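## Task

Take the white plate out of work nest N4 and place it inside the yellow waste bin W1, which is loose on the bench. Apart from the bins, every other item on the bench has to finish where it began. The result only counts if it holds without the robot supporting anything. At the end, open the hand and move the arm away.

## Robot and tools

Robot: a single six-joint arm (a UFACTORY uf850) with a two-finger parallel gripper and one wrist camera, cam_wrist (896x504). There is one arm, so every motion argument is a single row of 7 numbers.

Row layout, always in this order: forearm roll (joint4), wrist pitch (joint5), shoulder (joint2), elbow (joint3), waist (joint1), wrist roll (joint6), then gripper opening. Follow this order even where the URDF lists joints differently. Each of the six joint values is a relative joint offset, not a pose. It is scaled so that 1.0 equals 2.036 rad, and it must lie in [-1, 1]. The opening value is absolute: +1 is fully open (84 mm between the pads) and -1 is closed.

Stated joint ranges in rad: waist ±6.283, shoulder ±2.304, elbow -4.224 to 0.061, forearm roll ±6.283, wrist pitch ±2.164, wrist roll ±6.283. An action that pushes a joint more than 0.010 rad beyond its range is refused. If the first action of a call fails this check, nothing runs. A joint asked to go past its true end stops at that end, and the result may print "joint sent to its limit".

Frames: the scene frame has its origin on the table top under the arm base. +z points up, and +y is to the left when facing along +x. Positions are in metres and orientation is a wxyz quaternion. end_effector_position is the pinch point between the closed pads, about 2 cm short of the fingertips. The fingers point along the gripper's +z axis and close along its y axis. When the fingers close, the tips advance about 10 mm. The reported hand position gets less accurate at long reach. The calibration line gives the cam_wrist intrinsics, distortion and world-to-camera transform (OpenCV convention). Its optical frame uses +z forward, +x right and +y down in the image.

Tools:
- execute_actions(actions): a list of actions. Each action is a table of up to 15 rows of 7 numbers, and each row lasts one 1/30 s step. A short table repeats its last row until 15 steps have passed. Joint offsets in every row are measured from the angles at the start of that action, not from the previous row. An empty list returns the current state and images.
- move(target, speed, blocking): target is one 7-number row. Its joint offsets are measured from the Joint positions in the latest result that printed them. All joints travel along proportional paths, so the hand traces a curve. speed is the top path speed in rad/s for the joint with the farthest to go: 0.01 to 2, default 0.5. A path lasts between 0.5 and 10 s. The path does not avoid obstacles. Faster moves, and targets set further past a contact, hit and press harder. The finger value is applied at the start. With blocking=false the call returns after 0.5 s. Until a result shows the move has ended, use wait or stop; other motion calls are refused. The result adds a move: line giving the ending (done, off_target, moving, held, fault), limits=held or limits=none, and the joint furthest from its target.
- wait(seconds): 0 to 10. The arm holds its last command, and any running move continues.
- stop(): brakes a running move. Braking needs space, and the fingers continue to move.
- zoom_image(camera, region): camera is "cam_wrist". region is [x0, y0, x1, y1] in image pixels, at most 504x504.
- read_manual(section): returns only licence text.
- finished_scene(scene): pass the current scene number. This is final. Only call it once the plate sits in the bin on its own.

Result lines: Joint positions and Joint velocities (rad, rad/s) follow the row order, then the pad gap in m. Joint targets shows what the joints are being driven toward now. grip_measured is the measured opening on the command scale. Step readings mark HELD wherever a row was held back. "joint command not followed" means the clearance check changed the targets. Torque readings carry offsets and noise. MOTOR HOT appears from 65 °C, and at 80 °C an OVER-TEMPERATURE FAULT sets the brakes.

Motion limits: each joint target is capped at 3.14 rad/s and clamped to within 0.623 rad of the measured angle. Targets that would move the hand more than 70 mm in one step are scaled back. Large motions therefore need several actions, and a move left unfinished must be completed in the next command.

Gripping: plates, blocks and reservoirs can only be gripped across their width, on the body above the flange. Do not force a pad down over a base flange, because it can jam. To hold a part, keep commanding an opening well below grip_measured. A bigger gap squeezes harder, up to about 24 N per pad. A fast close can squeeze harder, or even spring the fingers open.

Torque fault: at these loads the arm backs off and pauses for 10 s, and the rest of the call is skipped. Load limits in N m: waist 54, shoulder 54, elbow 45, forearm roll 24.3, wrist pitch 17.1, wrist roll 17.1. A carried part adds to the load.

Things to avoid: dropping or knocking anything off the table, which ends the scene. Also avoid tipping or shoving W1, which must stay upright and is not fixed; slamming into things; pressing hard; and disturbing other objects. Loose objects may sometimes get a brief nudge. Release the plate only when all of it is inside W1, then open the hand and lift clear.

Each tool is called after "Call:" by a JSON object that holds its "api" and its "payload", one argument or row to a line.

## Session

Call:
{"api": "execute_actions", "payload": {
  "actions": []
}}

Scene clock: 0.00 s.
end_effector_position=(+0.4268, -0.0013, +0.2448) grip_measured=+1.00 end_effector_quat_wxyz=(-0.026, -0.604, +0.727, +0.328) end_effector_velocity=(-0.000, +0.000, -0.000) end_effector_angular_velocity=(-0.000, -0.001, +0.003)
Joint names: [forearm roll, wrist pitch, shoulder, elbow, waist, wrist roll]
Joint positions: [ 0.582 -0.771 -0.315 -0.737 -0.258  0.94   0.084]
Joint velocities: [-0.002  0.001  0.     0.     0.001 -0.001  0.   ]
Joint torques (N m, as the arm reports them, + toward a larger angle): no reading
Joint targets: [0.582 -0.771 -0.315 -0.737 -0.258 0.940]
camera_calibration (this result's frames):
cam_wrist: T_world_to_cam=[[-0.850108, 0.0560225, 0.523619, 0.26817], [0.267358, 0.90256, 0.337497, -0.125739], [-0.453691, 0.426903, -0.782252, 0.507154], [0, 0, 0, 1]] pos_world=[0.491682, -0.118042, 0.29874]

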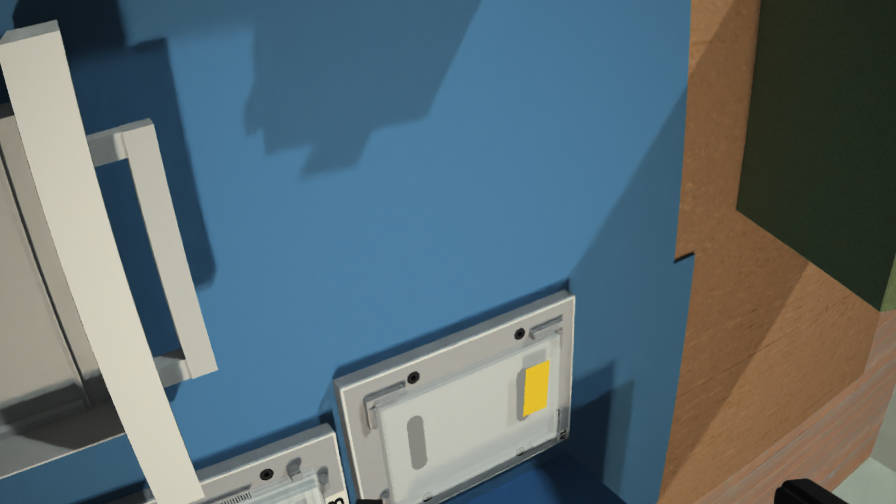

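Call:
{"api": "move", "payload": {
  "target": [-0.286,-0.14,0.302,-0.08,0.127,-0.456,1],
  "speed": 0.8
}}

Scene clock: 4.27 s.
end_effector_position=(+0.5121, -0.0019, +0.5227) grip_measured=+1.00 end_effector_quat_wxyz=(-0.011, +0.995, +0.001, -0.102) end_effector_velocity=(+0.000, -0.000, +0.002) end_effector_angular_velocity=(-0.001, -0.003, +0.004)
Joint names: [forearm roll, wrist pitch, shoulder, elbow, waist, wrist roll]
Joint positions: [ 0.    -1.056  0.299 -0.899  0.001  0.012  0.084]
Joint velocities: [-0.003 -0.001  0.003 -0.001  0.001 -0.001 -0.   ]
Joint torques (N m, as the arm reports them, + toward a larger angle): [ -1.37  -0.58  26.53 -23.17   6.42   0.52]
Joint targets: [0.000 -1.056 0.299 -0.900 0.001 0.012]
move: done; limits=none; farthest joint: the shoulder, 0.001 radians from its target (0.615 radians at the start)
camera_calibration (this result's frames):
cam_wrist: T_world_to_cam=[[-0.00438192, -0.999987, -0.00250669, 0.0351063], [-0.983272, 0.00385219, 0.182103, 0.47827], [-0.182091, 0.00326272, -0.983276, 0.72862], [0, 0, 0, 1]] pos_world=[0.603099, 0.0308862, 0.629429]

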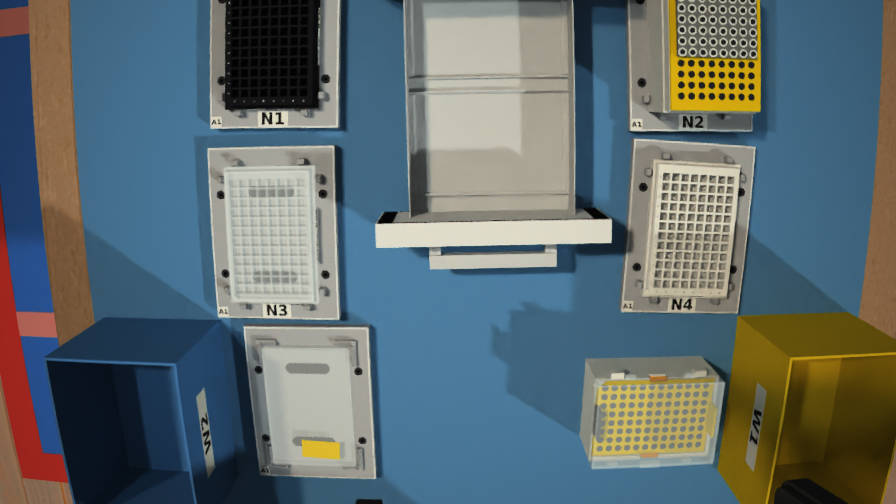

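Call:
{"api": "move", "payload": {
  "target": [-0.565,0.5854,-0.406,0.0496,-0.2146,0.375,1],
  "speed": 0.8
}}

Scene clock: 11.00 s.
end_effector_position=(+0.5027, -0.1904, +0.1201) grip_measured=+1.00 end_effector_quat_wxyz=(-0.001, +1.000, -0.015, +0.001) end_effector_velocity=(-0.002, -0.001, -0.001) end_effector_angular_velocity=(+0.002, +0.003, -0.003)
Joint names: [forearm roll, wrist pitch, shoulder, elbow, waist, wrist roll]
Joint positions: [-1.15   0.136 -0.527 -0.798 -0.436  0.775  0.084]
Joint velocities: [-0.001  0.001 -0.003  0.001 -0.003  0.001  0.   ]
Joint torques (N m, as the arm reports them, + toward a larger angle): [-2.07  0.17 40.77 -8.38  4.16  0.21]
Joint targets: [-1.150 0.136 -0.528 -0.798 -0.436 0.775]
move: done; limits=none; farthest joint: the forearm roll, 0.001 radians from its target (1.150 radians at the start)
camera_calibration (this result's frames):
cam_wrist: T_world_to_cam=[[-0.0376044, -0.999152, 0.0167926, -0.139942], [-0.999043, 0.0372143, -0.0229678, 0.581928], [0.0223234, -0.0176402, -0.999595, 0.22687], [0, 0, 0, 1]] pos_world=[0.571044, -0.157478, 0.242493]

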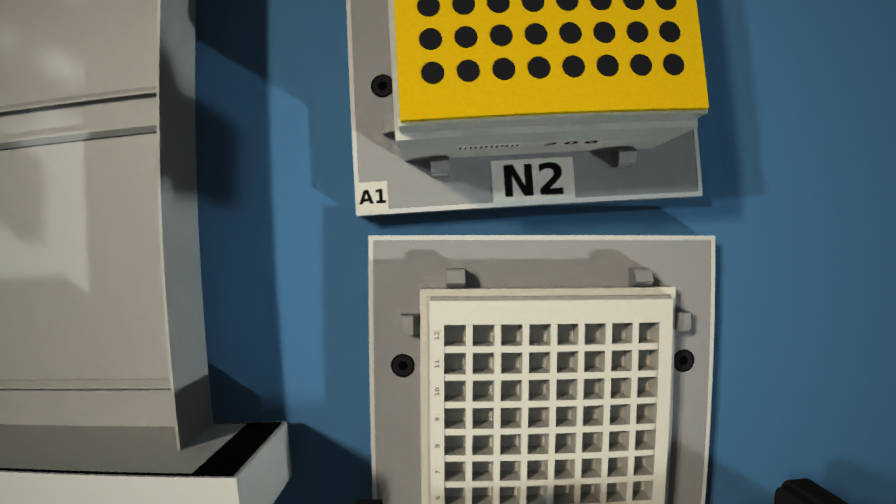

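Call:
{"api": "move", "payload": {
  "target": [0.2264,0.0293,-0.0868,-0.0393,0,-0.229,1],
  "speed": 0.4
}}

Scene clock: 15.83 s.
end_effector_position=(+0.4976, -0.1970, +0.0548) grip_measured=+1.00 end_effector_quat_wxyz=(-0.001, +1.000, -0.015, +0.000) end_effector_velocity=(-0.000, +0.000, -0.001) end_effector_angular_velocity=(-0.000, +0.001, -0.003)
Joint names: [forearm roll, wrist pitch, shoulder, elbow, waist, wrist roll]
Joint positions: [-0.689  0.196 -0.704 -0.878 -0.436  0.309  0.084]
Joint velocities: [ 0.003 -0.    -0.001 -0.     0.    -0.    -0.   ]
Joint torques (N m, as the arm reports them, + toward a larger angle): [-2.11  0.09 42.67 -6.38  1.66  0.18]
Joint targets: [-0.689 0.196 -0.704 -0.878 -0.436 0.309]
move: done; limits=none; farthest joint: the waist, 0.000 radians from its target (0.000 radians at the start)
camera_calibration (this result's frames):
cam_wrist: T_world_to_cam=[[-0.0382577, -0.999129, 0.0166835, -0.145299], [-0.999034, 0.037882, -0.0222833, 0.575699], [0.0216319, -0.0175199, -0.999612, 0.161996], [0, 0, 0, 1]] pos_world=[0.56608, -0.164143, 0.177185]

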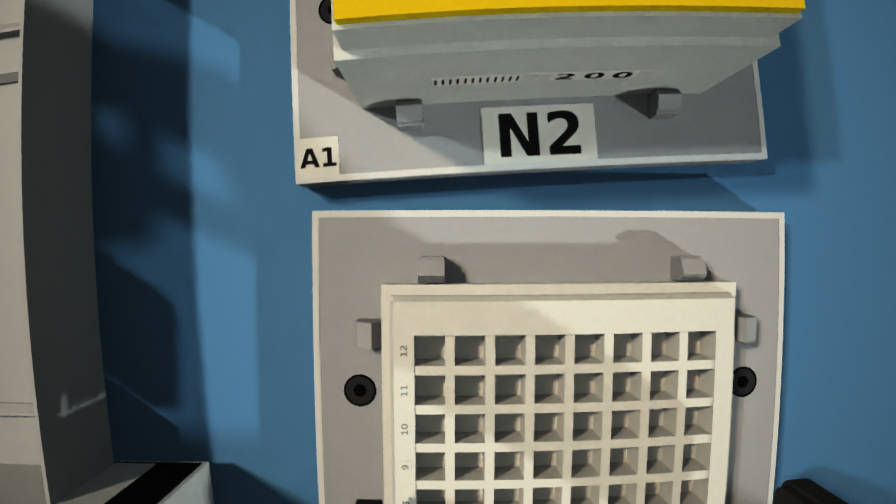

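Call:
{"api": "move", "payload": {
  "target": [0.0225,0.0049,-0.0142,-0.0079,0.0023,-0.023,1],
  "speed": 0.08
}}

Scene clock: 19.80 s.
end_effector_position=(+0.4981, -0.1961, +0.0439) grip_measured=+1.00 end_effector_quat_wxyz=(-0.001, +1.000, -0.013, +0.001) end_effector_velocity=(+0.000, +0.000, -0.000) end_effector_angular_velocity=(-0.000, -0.000, -0.000)
Joint names: [forearm roll, wrist pitch, shoulder, elbow, waist, wrist roll]
Joint positions: [-0.643  0.206 -0.732 -0.894 -0.431  0.262  0.084]
Joint velocities: [ 0.002  0.    -0.001 -0.001  0.    -0.001 -0.   ]
Joint torques (N m, as the arm reports them, + toward a larger angle): [-2.29  0.17 45.14 -5.68  1.4   0.5 ]
Joint targets: [-0.643 0.206 -0.733 -0.895 -0.431 0.262]
move: done; limits=none; farthest joint: the waist, 0.000 radians from its target (0.005 radians at the start)
camera_calibration (this result's frames):
cam_wrist: T_world_to_cam=[[-0.0335009, -0.999303, 0.016438, -0.146599], [-0.999195, 0.0331247, -0.0226487, 0.575004], [0.0220884, -0.0171835, -0.999608, 0.150921], [0, 0, 0, 1]] pos_world=[0.566296, -0.162951, 0.166295]

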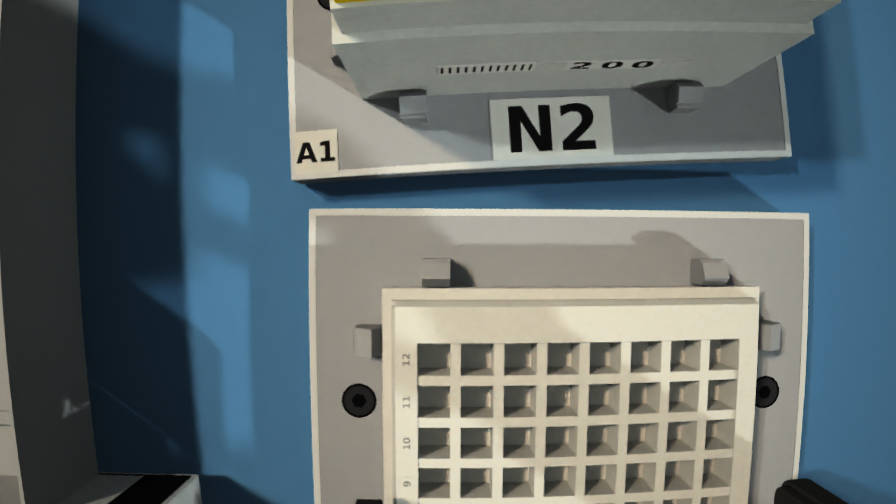

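Call:
{"api": "move", "payload": {
  "target": [0.0197,0.0049,-0.0142,-0.0079,0.0018,-0.0185,1],
  "speed": 0.03
}}

Scene clock: 23.53 s.
end_effector_position=(+0.4979, -0.1956, +0.0329) grip_measured=+1.00 end_effector_quat_wxyz=(-0.001, +1.000, -0.013, +0.001) end_effector_velocity=(+0.000, +0.001, -0.000) end_effector_angular_velocity=(+0.000, -0.001, +0.002)
Joint names: [forearm roll, wrist pitch, shoulder, elbow, waist, wrist roll]
Joint positions: [-0.603  0.215 -0.761 -0.911 -0.428  0.225  0.084]
Joint velocities: [ 0.001  0.001 -0.001 -0.     0.001 -0.002 -0.   ]
Joint torques (N m, as the arm reports them, + toward a larger angle): [-2.53  0.17 44.66 -6.19  1.52  0.31]
Joint targets: [-0.603 0.216 -0.761 -0.911 -0.428 0.225]
move: done; limits=none; farthest joint: the waist, 0.000 radians from its target (0.004 radians at the start)
camera_calibration (this result's frames):
cam_wrist: T_world_to_cam=[[-0.0331627, -0.999317, 0.0163182, -0.146026], [-0.999209, 0.0327914, -0.022518, 0.574504], [0.0219676, -0.0170521, -0.999613, 0.140056], [0, 0, 0, 1]] pos_world=[0.56613, -0.162377, 0.155321]

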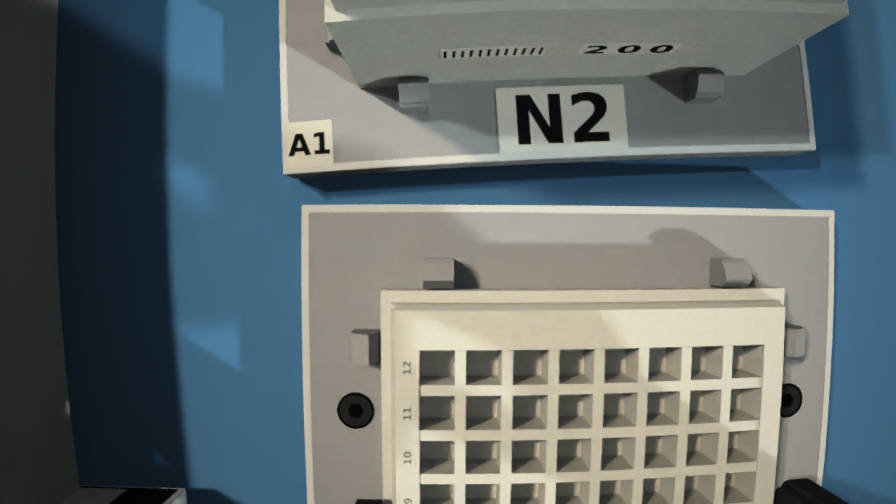

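Call:
{"api": "move", "payload": {
  "target": [0,0,0,0,0,0,0.3]
}}

Call:
{"api": "move", "payload": {
  "target": [-0.042,-0.0098,0.0284,0.0158,-0.0027,0.04,0.3],
  "speed": 0.15
}}

Call:
{"api": "move", "payload": {
  "target": [-0.404,-0.03,0.185,0.073,-0.013,0.39,0.3],
  "speed": 0.7
}}

Call:
{"api": "move", "payload": {
  "target": [0,0.0707,-0.035,0.0565,-0.2485,-0.2485,0.3],
  "speed": 0.5
}}

Scene clock: 29.47 s.
end_effector_position=(+0.4980, -0.1954, +0.0329) grip_measured=+0.92 end_effector_quat_wxyz=(-0.001, +1.000, -0.012, +0.001) end_effector_velocity=(+0.000, -0.000, -0.000) end_effector_angular_velocity=(+0.000, -0.000, +0.001)
Joint names: [forearm roll, wrist pitch, shoulder, elbow, waist, wrist roll]
Joint positions: [-0.603  0.216 -0.761 -0.91  -0.427  0.225  0.081]
Joint velocities: [-0.001  0.    -0.001 -0.001 -0.    -0.     0.   ]
Joint torques (N m, as the arm reports them, + toward a larger angle): [ -0.32  -0.59  31.04 -11.14  -7.01   0.36]
Joint targets: [-0.603 0.215 -0.761 -0.911 -0.428 0.225]
move: done; limits=none; farthest joint: the waist, 0.001 radians from its target (0.000 radians at the start)
camera_calibration (this result's frames):
cam_wrist: T_world_to_cam=[[-0.032821, -0.999331, 0.0161438, -0.146021], [-0.999213, 0.0324489, -0.0227959, 0.574524], [0.0222568, -0.0168793, -0.99961, 0.139997], [0, 0, 0, 1]] pos_world=[0.566164, -0.162202, 0.155396]

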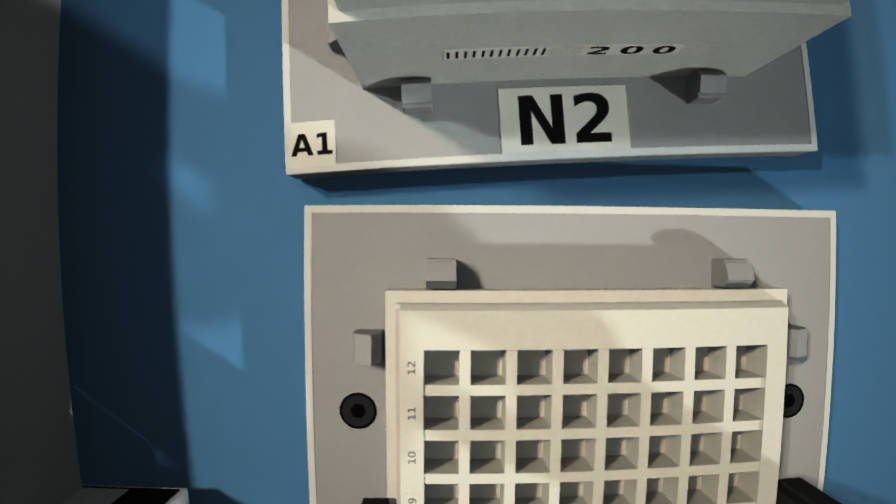

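Scene clock: 30.43 s.
end_effector_position=(+0.4982, -0.1954, +0.0547) grip_measured=+0.90 end_effector_quat_wxyz=(-0.001, +1.000, -0.012, +0.001) end_effector_velocity=(+0.000, +0.000, +0.001) end_effector_angular_velocity=(+0.000, -0.000, +0.000)
Joint names: [forearm roll, wrist pitch, shoulder, elbow, waist, wrist roll]
Joint positions: [-0.689  0.196 -0.703 -0.878 -0.433  0.306  0.08 ]
Joint velocities: [-0.002 -0.     0.002  0.001  0.001  0.002  0.   ]
Joint torques (N m, as the arm reports them, + toward a larger angle): [-2.72  0.07 41.68 -6.23  0.51  0.49]
Joint targets: [-0.689 0.196 -0.703 -0.878 -0.433 0.306]
move: done; limits=none; farthest joint: the waist, 0.000 radians from its target (0.005 radians at the start)
camera_calibration (this result's frames):
cam_wrist: T_world_to_cam=[[-0.0326432, -0.999345, 0.0156187, -0.146448], [-0.999224, 0.0322866, -0.0225629, 0.575252], [0.0220438, -0.0163431, -0.999623, 0.161933], [0, 0, 0, 1]] pos_world=[0.566456, -0.162279, 0.177138]

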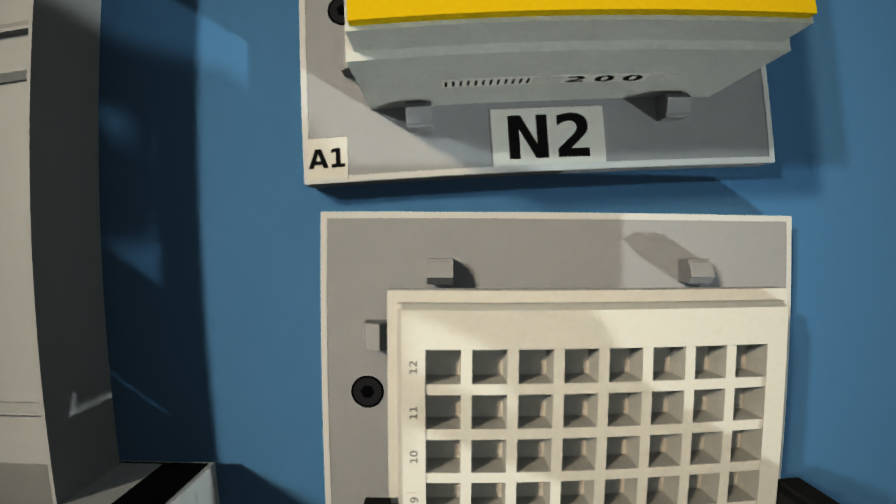

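Scene clock: 32.23 s.
end_effector_position=(+0.5205, -0.1986, +0.1952) grip_measured=+0.90 end_effector_quat_wxyz=(+0.015, +0.999, -0.001, +0.041) end_effector_velocity=(+0.000, -0.000, +0.001) end_effector_angular_velocity=(-0.001, -0.001, +0.001)
Joint names: [forearm roll, wrist pitch, shoulder, elbow, waist, wrist roll]
Joint positions: [-1.511  0.135 -0.327 -0.73  -0.459  1.1    0.08 ]
Joint velocities: [-0.002 -0.     0.002  0.     0.     0.001  0.   ]
Joint torques (N m, as the arm reports them, + toward a larger angle): [ -2.28   0.21  40.2  -11.88   3.84   0.4 ]
Joint targets: [-1.511 0.135 -0.327 -0.730 -0.459 1.100]
move: done; limits=none; farthest joint: the shoulder, 0.001 radians from its target (0.377 radians at the start)
camera_calibration (this result's frames):
cam_wrist: T_world_to_cam=[[-0.0117965, -0.998781, 0.0479245, -0.168191], [-0.994707, 0.00682874, -0.102529, 0.609015], [0.102077, -0.0488803, -0.993575, 0.252585], [0, 0, 0, 1]] pos_world=[0.578024, -0.159798, 0.321465]

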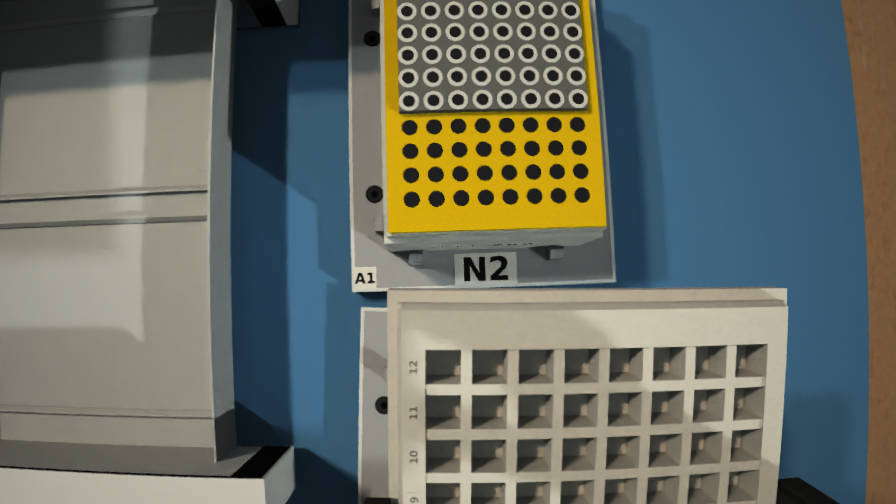

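Scene clock: 33.80 s.
end_effector_position=(+0.3308, -0.3228, +0.1901) grip_measured=+0.90 end_effector_quat_wxyz=(+0.001, +1.000, -0.001, +0.007) end_effector_velocity=(-0.002, -0.000, -0.000) end_effector_angular_velocity=(-0.000, +0.001, -0.002)
Joint names: [forearm roll, wrist pitch, shoulder, elbow, waist, wrist roll]
Joint positions: [-1.511  0.279 -0.398 -0.615 -0.965  0.594  0.08 ]
Joint velocities: [ 0.001 -0.    -0.001  0.001 -0.003 -0.002 -0.   ]
Joint torques (N m, as the arm reports them, + toward a larger angle): [ -2.86   0.12  36.19 -10.16  -0.39   0.44]
Joint targets: [-1.511 0.279 -0.398 -0.615 -0.965 0.594]
move: done; limits=none; farthest joint: the waist, 0.000 radians from its target (0.505 radians at the start)
camera_calibration (this result's frames):
cam_wrist: T_world_to_cam=[[-0.0105092, -0.999733, 0.020597, -0.289726], [-0.999337, 0.00978286, -0.0350557, 0.410241], [0.0348448, -0.0209518, -0.999173, 0.293096], [0, 0, 0, 1]] pos_world=[0.396711, -0.287521, 0.313203]

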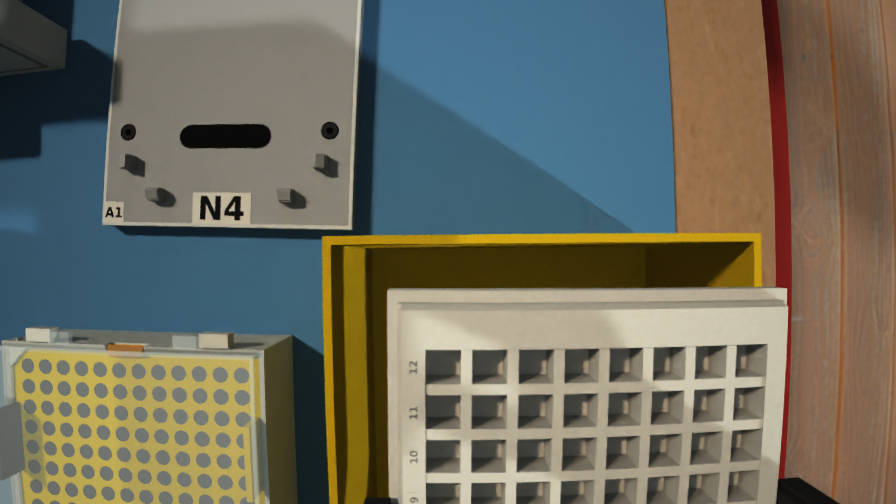

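Call:
{"api": "move", "payload": {
  "target": [0.25,0.015,-0.1125,-0.041,0.024,-0.24,0.3],
  "speed": 0.3
}}

Call:
{"api": "move", "payload": {
  "target": [0,0,0,0,0,0,1]
}}

Call:
{"api": "move", "payload": {
  "target": [-0.25,-0.015,0.1125,0.041,-0.024,0.24,1],
  "speed": 0.4
}}

Scene clock: 38.80 s.
end_effector_position=(+0.3290, -0.3253, +0.1110) grip_measured=+0.90 end_effector_quat_wxyz=(+0.002, +1.000, +0.003, +0.002) end_effector_velocity=(-0.000, -0.000, -0.000) end_effector_angular_velocity=(-0.000, +0.000, -0.000)
Joint names: [forearm roll, wrist pitch, shoulder, elbow, waist, wrist roll]
Joint positions: [-1.002  0.309 -0.627 -0.698 -0.916  0.106  0.08 ]
Joint velocities: [ 0.002  0.    -0.001 -0.    -0.    -0.002  0.   ]
Joint torques (N m, as the arm reports them, + toward a larger angle): [-1.99  0.24 37.1  -5.01 -0.93  0.31]
Joint targets: [-1.002 0.309 -0.627 -0.698 -0.916 0.105]
move: done; limits=none; farthest joint: the waist, 0.000 radians from its target (0.049 radians at the start)
camera_calibration (this result's frames):
cam_wrist: T_world_to_cam=[[-0.00268359, -0.999767, 0.0214004, -0.293326], [-0.999656, 0.00212407, -0.026125, 0.402361], [0.0260735, -0.0214631, -0.99943, 0.216859], [0, 0, 0, 1]] pos_world=[0.395782, -0.289458, 0.233525]

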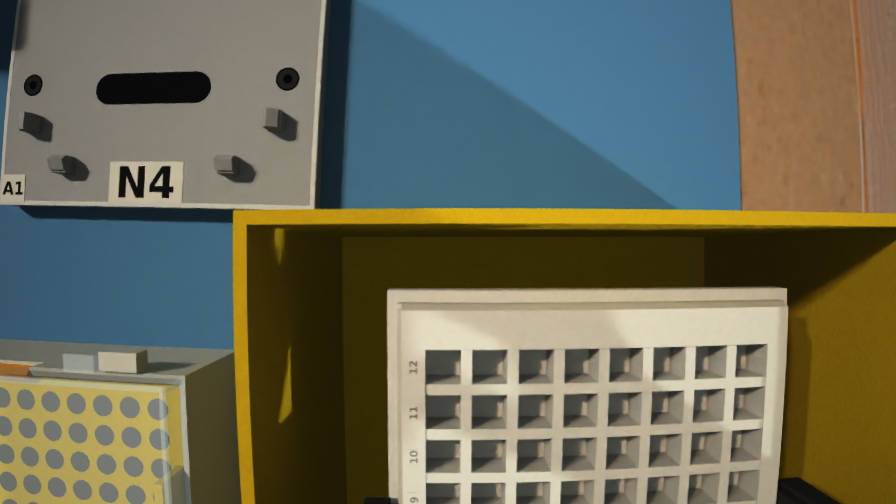

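Scene clock: 39.30 s.
end_effector_position=(+0.3290, -0.3253, +0.1110) grip_measured=+1.00 end_effector_quat_wxyz=(+0.002, +1.000, +0.003, +0.002) end_effector_velocity=(+0.000, +0.000, -0.000) end_effector_angular_velocity=(-0.000, -0.000, -0.001)
Joint names: [forearm roll, wrist pitch, shoulder, elbow, waist, wrist roll]
Joint positions: [-1.002  0.309 -0.627 -0.698 -0.916  0.106  0.084]
Joint velocities: [ 0.001 -0.     0.    -0.     0.001  0.001 -0.   ]
Joint torques (N m, as the arm reports them, + toward a larger angle): [-2.1   0.27 36.98 -5.39 -3.09  0.29]
Joint targets: [-1.002 0.309 -0.627 -0.698 -0.916 0.106]
move: done; limits=none; farthest joint: the waist, 0.000 radians from its target (0.000 radians at the start)
camera_calibration (this result's frames):
cam_wrist: T_world_to_cam=[[-0.00268215, -0.999767, 0.0214044, -0.293329], [-0.999656, 0.00212246, -0.026128, 0.402363], [0.0260765, -0.0214672, -0.999429, 0.216859], [0, 0, 0, 1]] pos_world=[0.395783, -0.28946, 0.233527]

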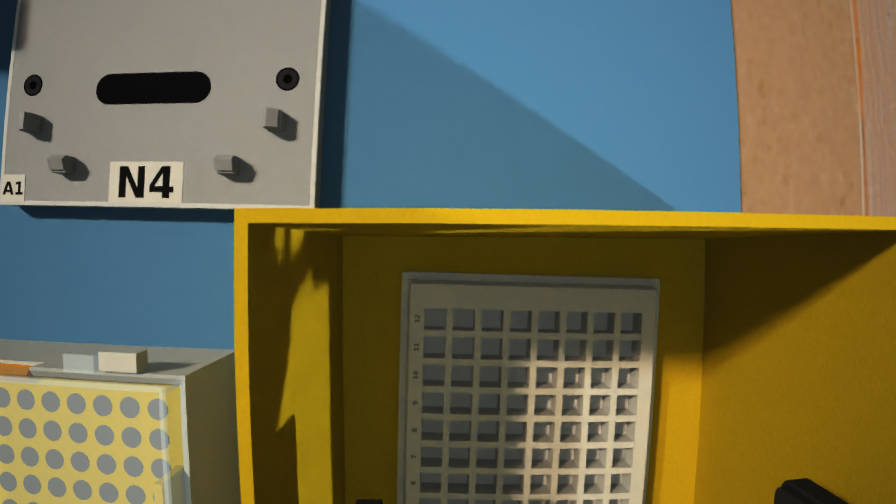

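Scene clock: 41.10 s.
end_effector_position=(+0.3308, -0.3228, +0.1901) grip_measured=+1.00 end_effector_quat_wxyz=(+0.001, +1.000, -0.001, +0.007) end_effector_velocity=(-0.000, -0.001, +0.001) end_effector_angular_velocity=(-0.001, +0.000, +0.001)
Joint names: [forearm roll, wrist pitch, shoulder, elbow, waist, wrist roll]
Joint positions: [-1.511  0.279 -0.398 -0.615 -0.965  0.594  0.084]
Joint velocities: [-0.003 -0.001  0.002 -0.    -0.001  0.001 -0.   ]
Joint torques (N m, as the arm reports them, + toward a larger angle): [-1.88  0.17 34.64 -9.31 -0.71  0.8 ]
Joint targets: [-1.511 0.279 -0.398 -0.615 -0.965 0.594]
move: done; limits=none; farthest joint: the wrist roll, 0.001 radians from its target (0.489 radians at the start)
camera_calibration (this result's frames):
cam_wrist: T_world_to_cam=[[-0.0105267, -0.999733, 0.0205868, -0.289716], [-0.999337, 0.00980071, -0.0350544, 0.410245], [0.0348433, -0.0209422, -0.999173, 0.293089], [0, 0, 0, 1]] pos_world=[0.396711, -0.287522, 0.313192]

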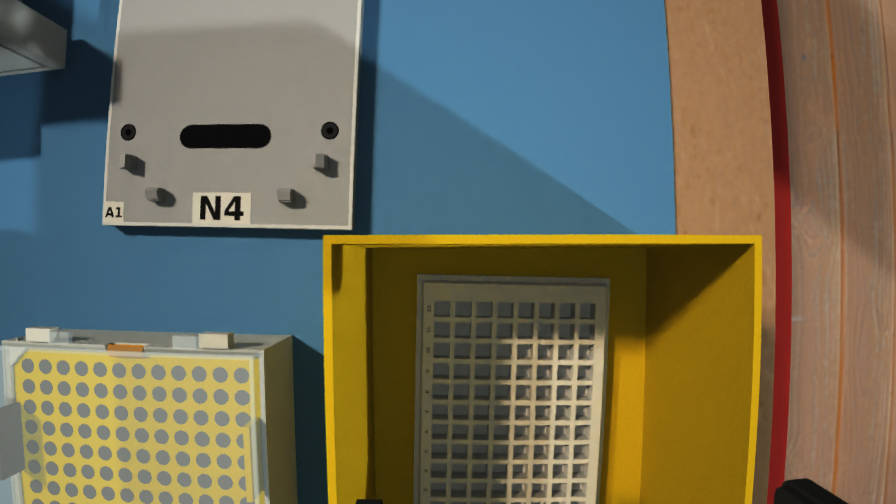

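Call:
{"api": "finished_scene", "payload": {
  "scene": 2
}}

The scene is finished: the task was done.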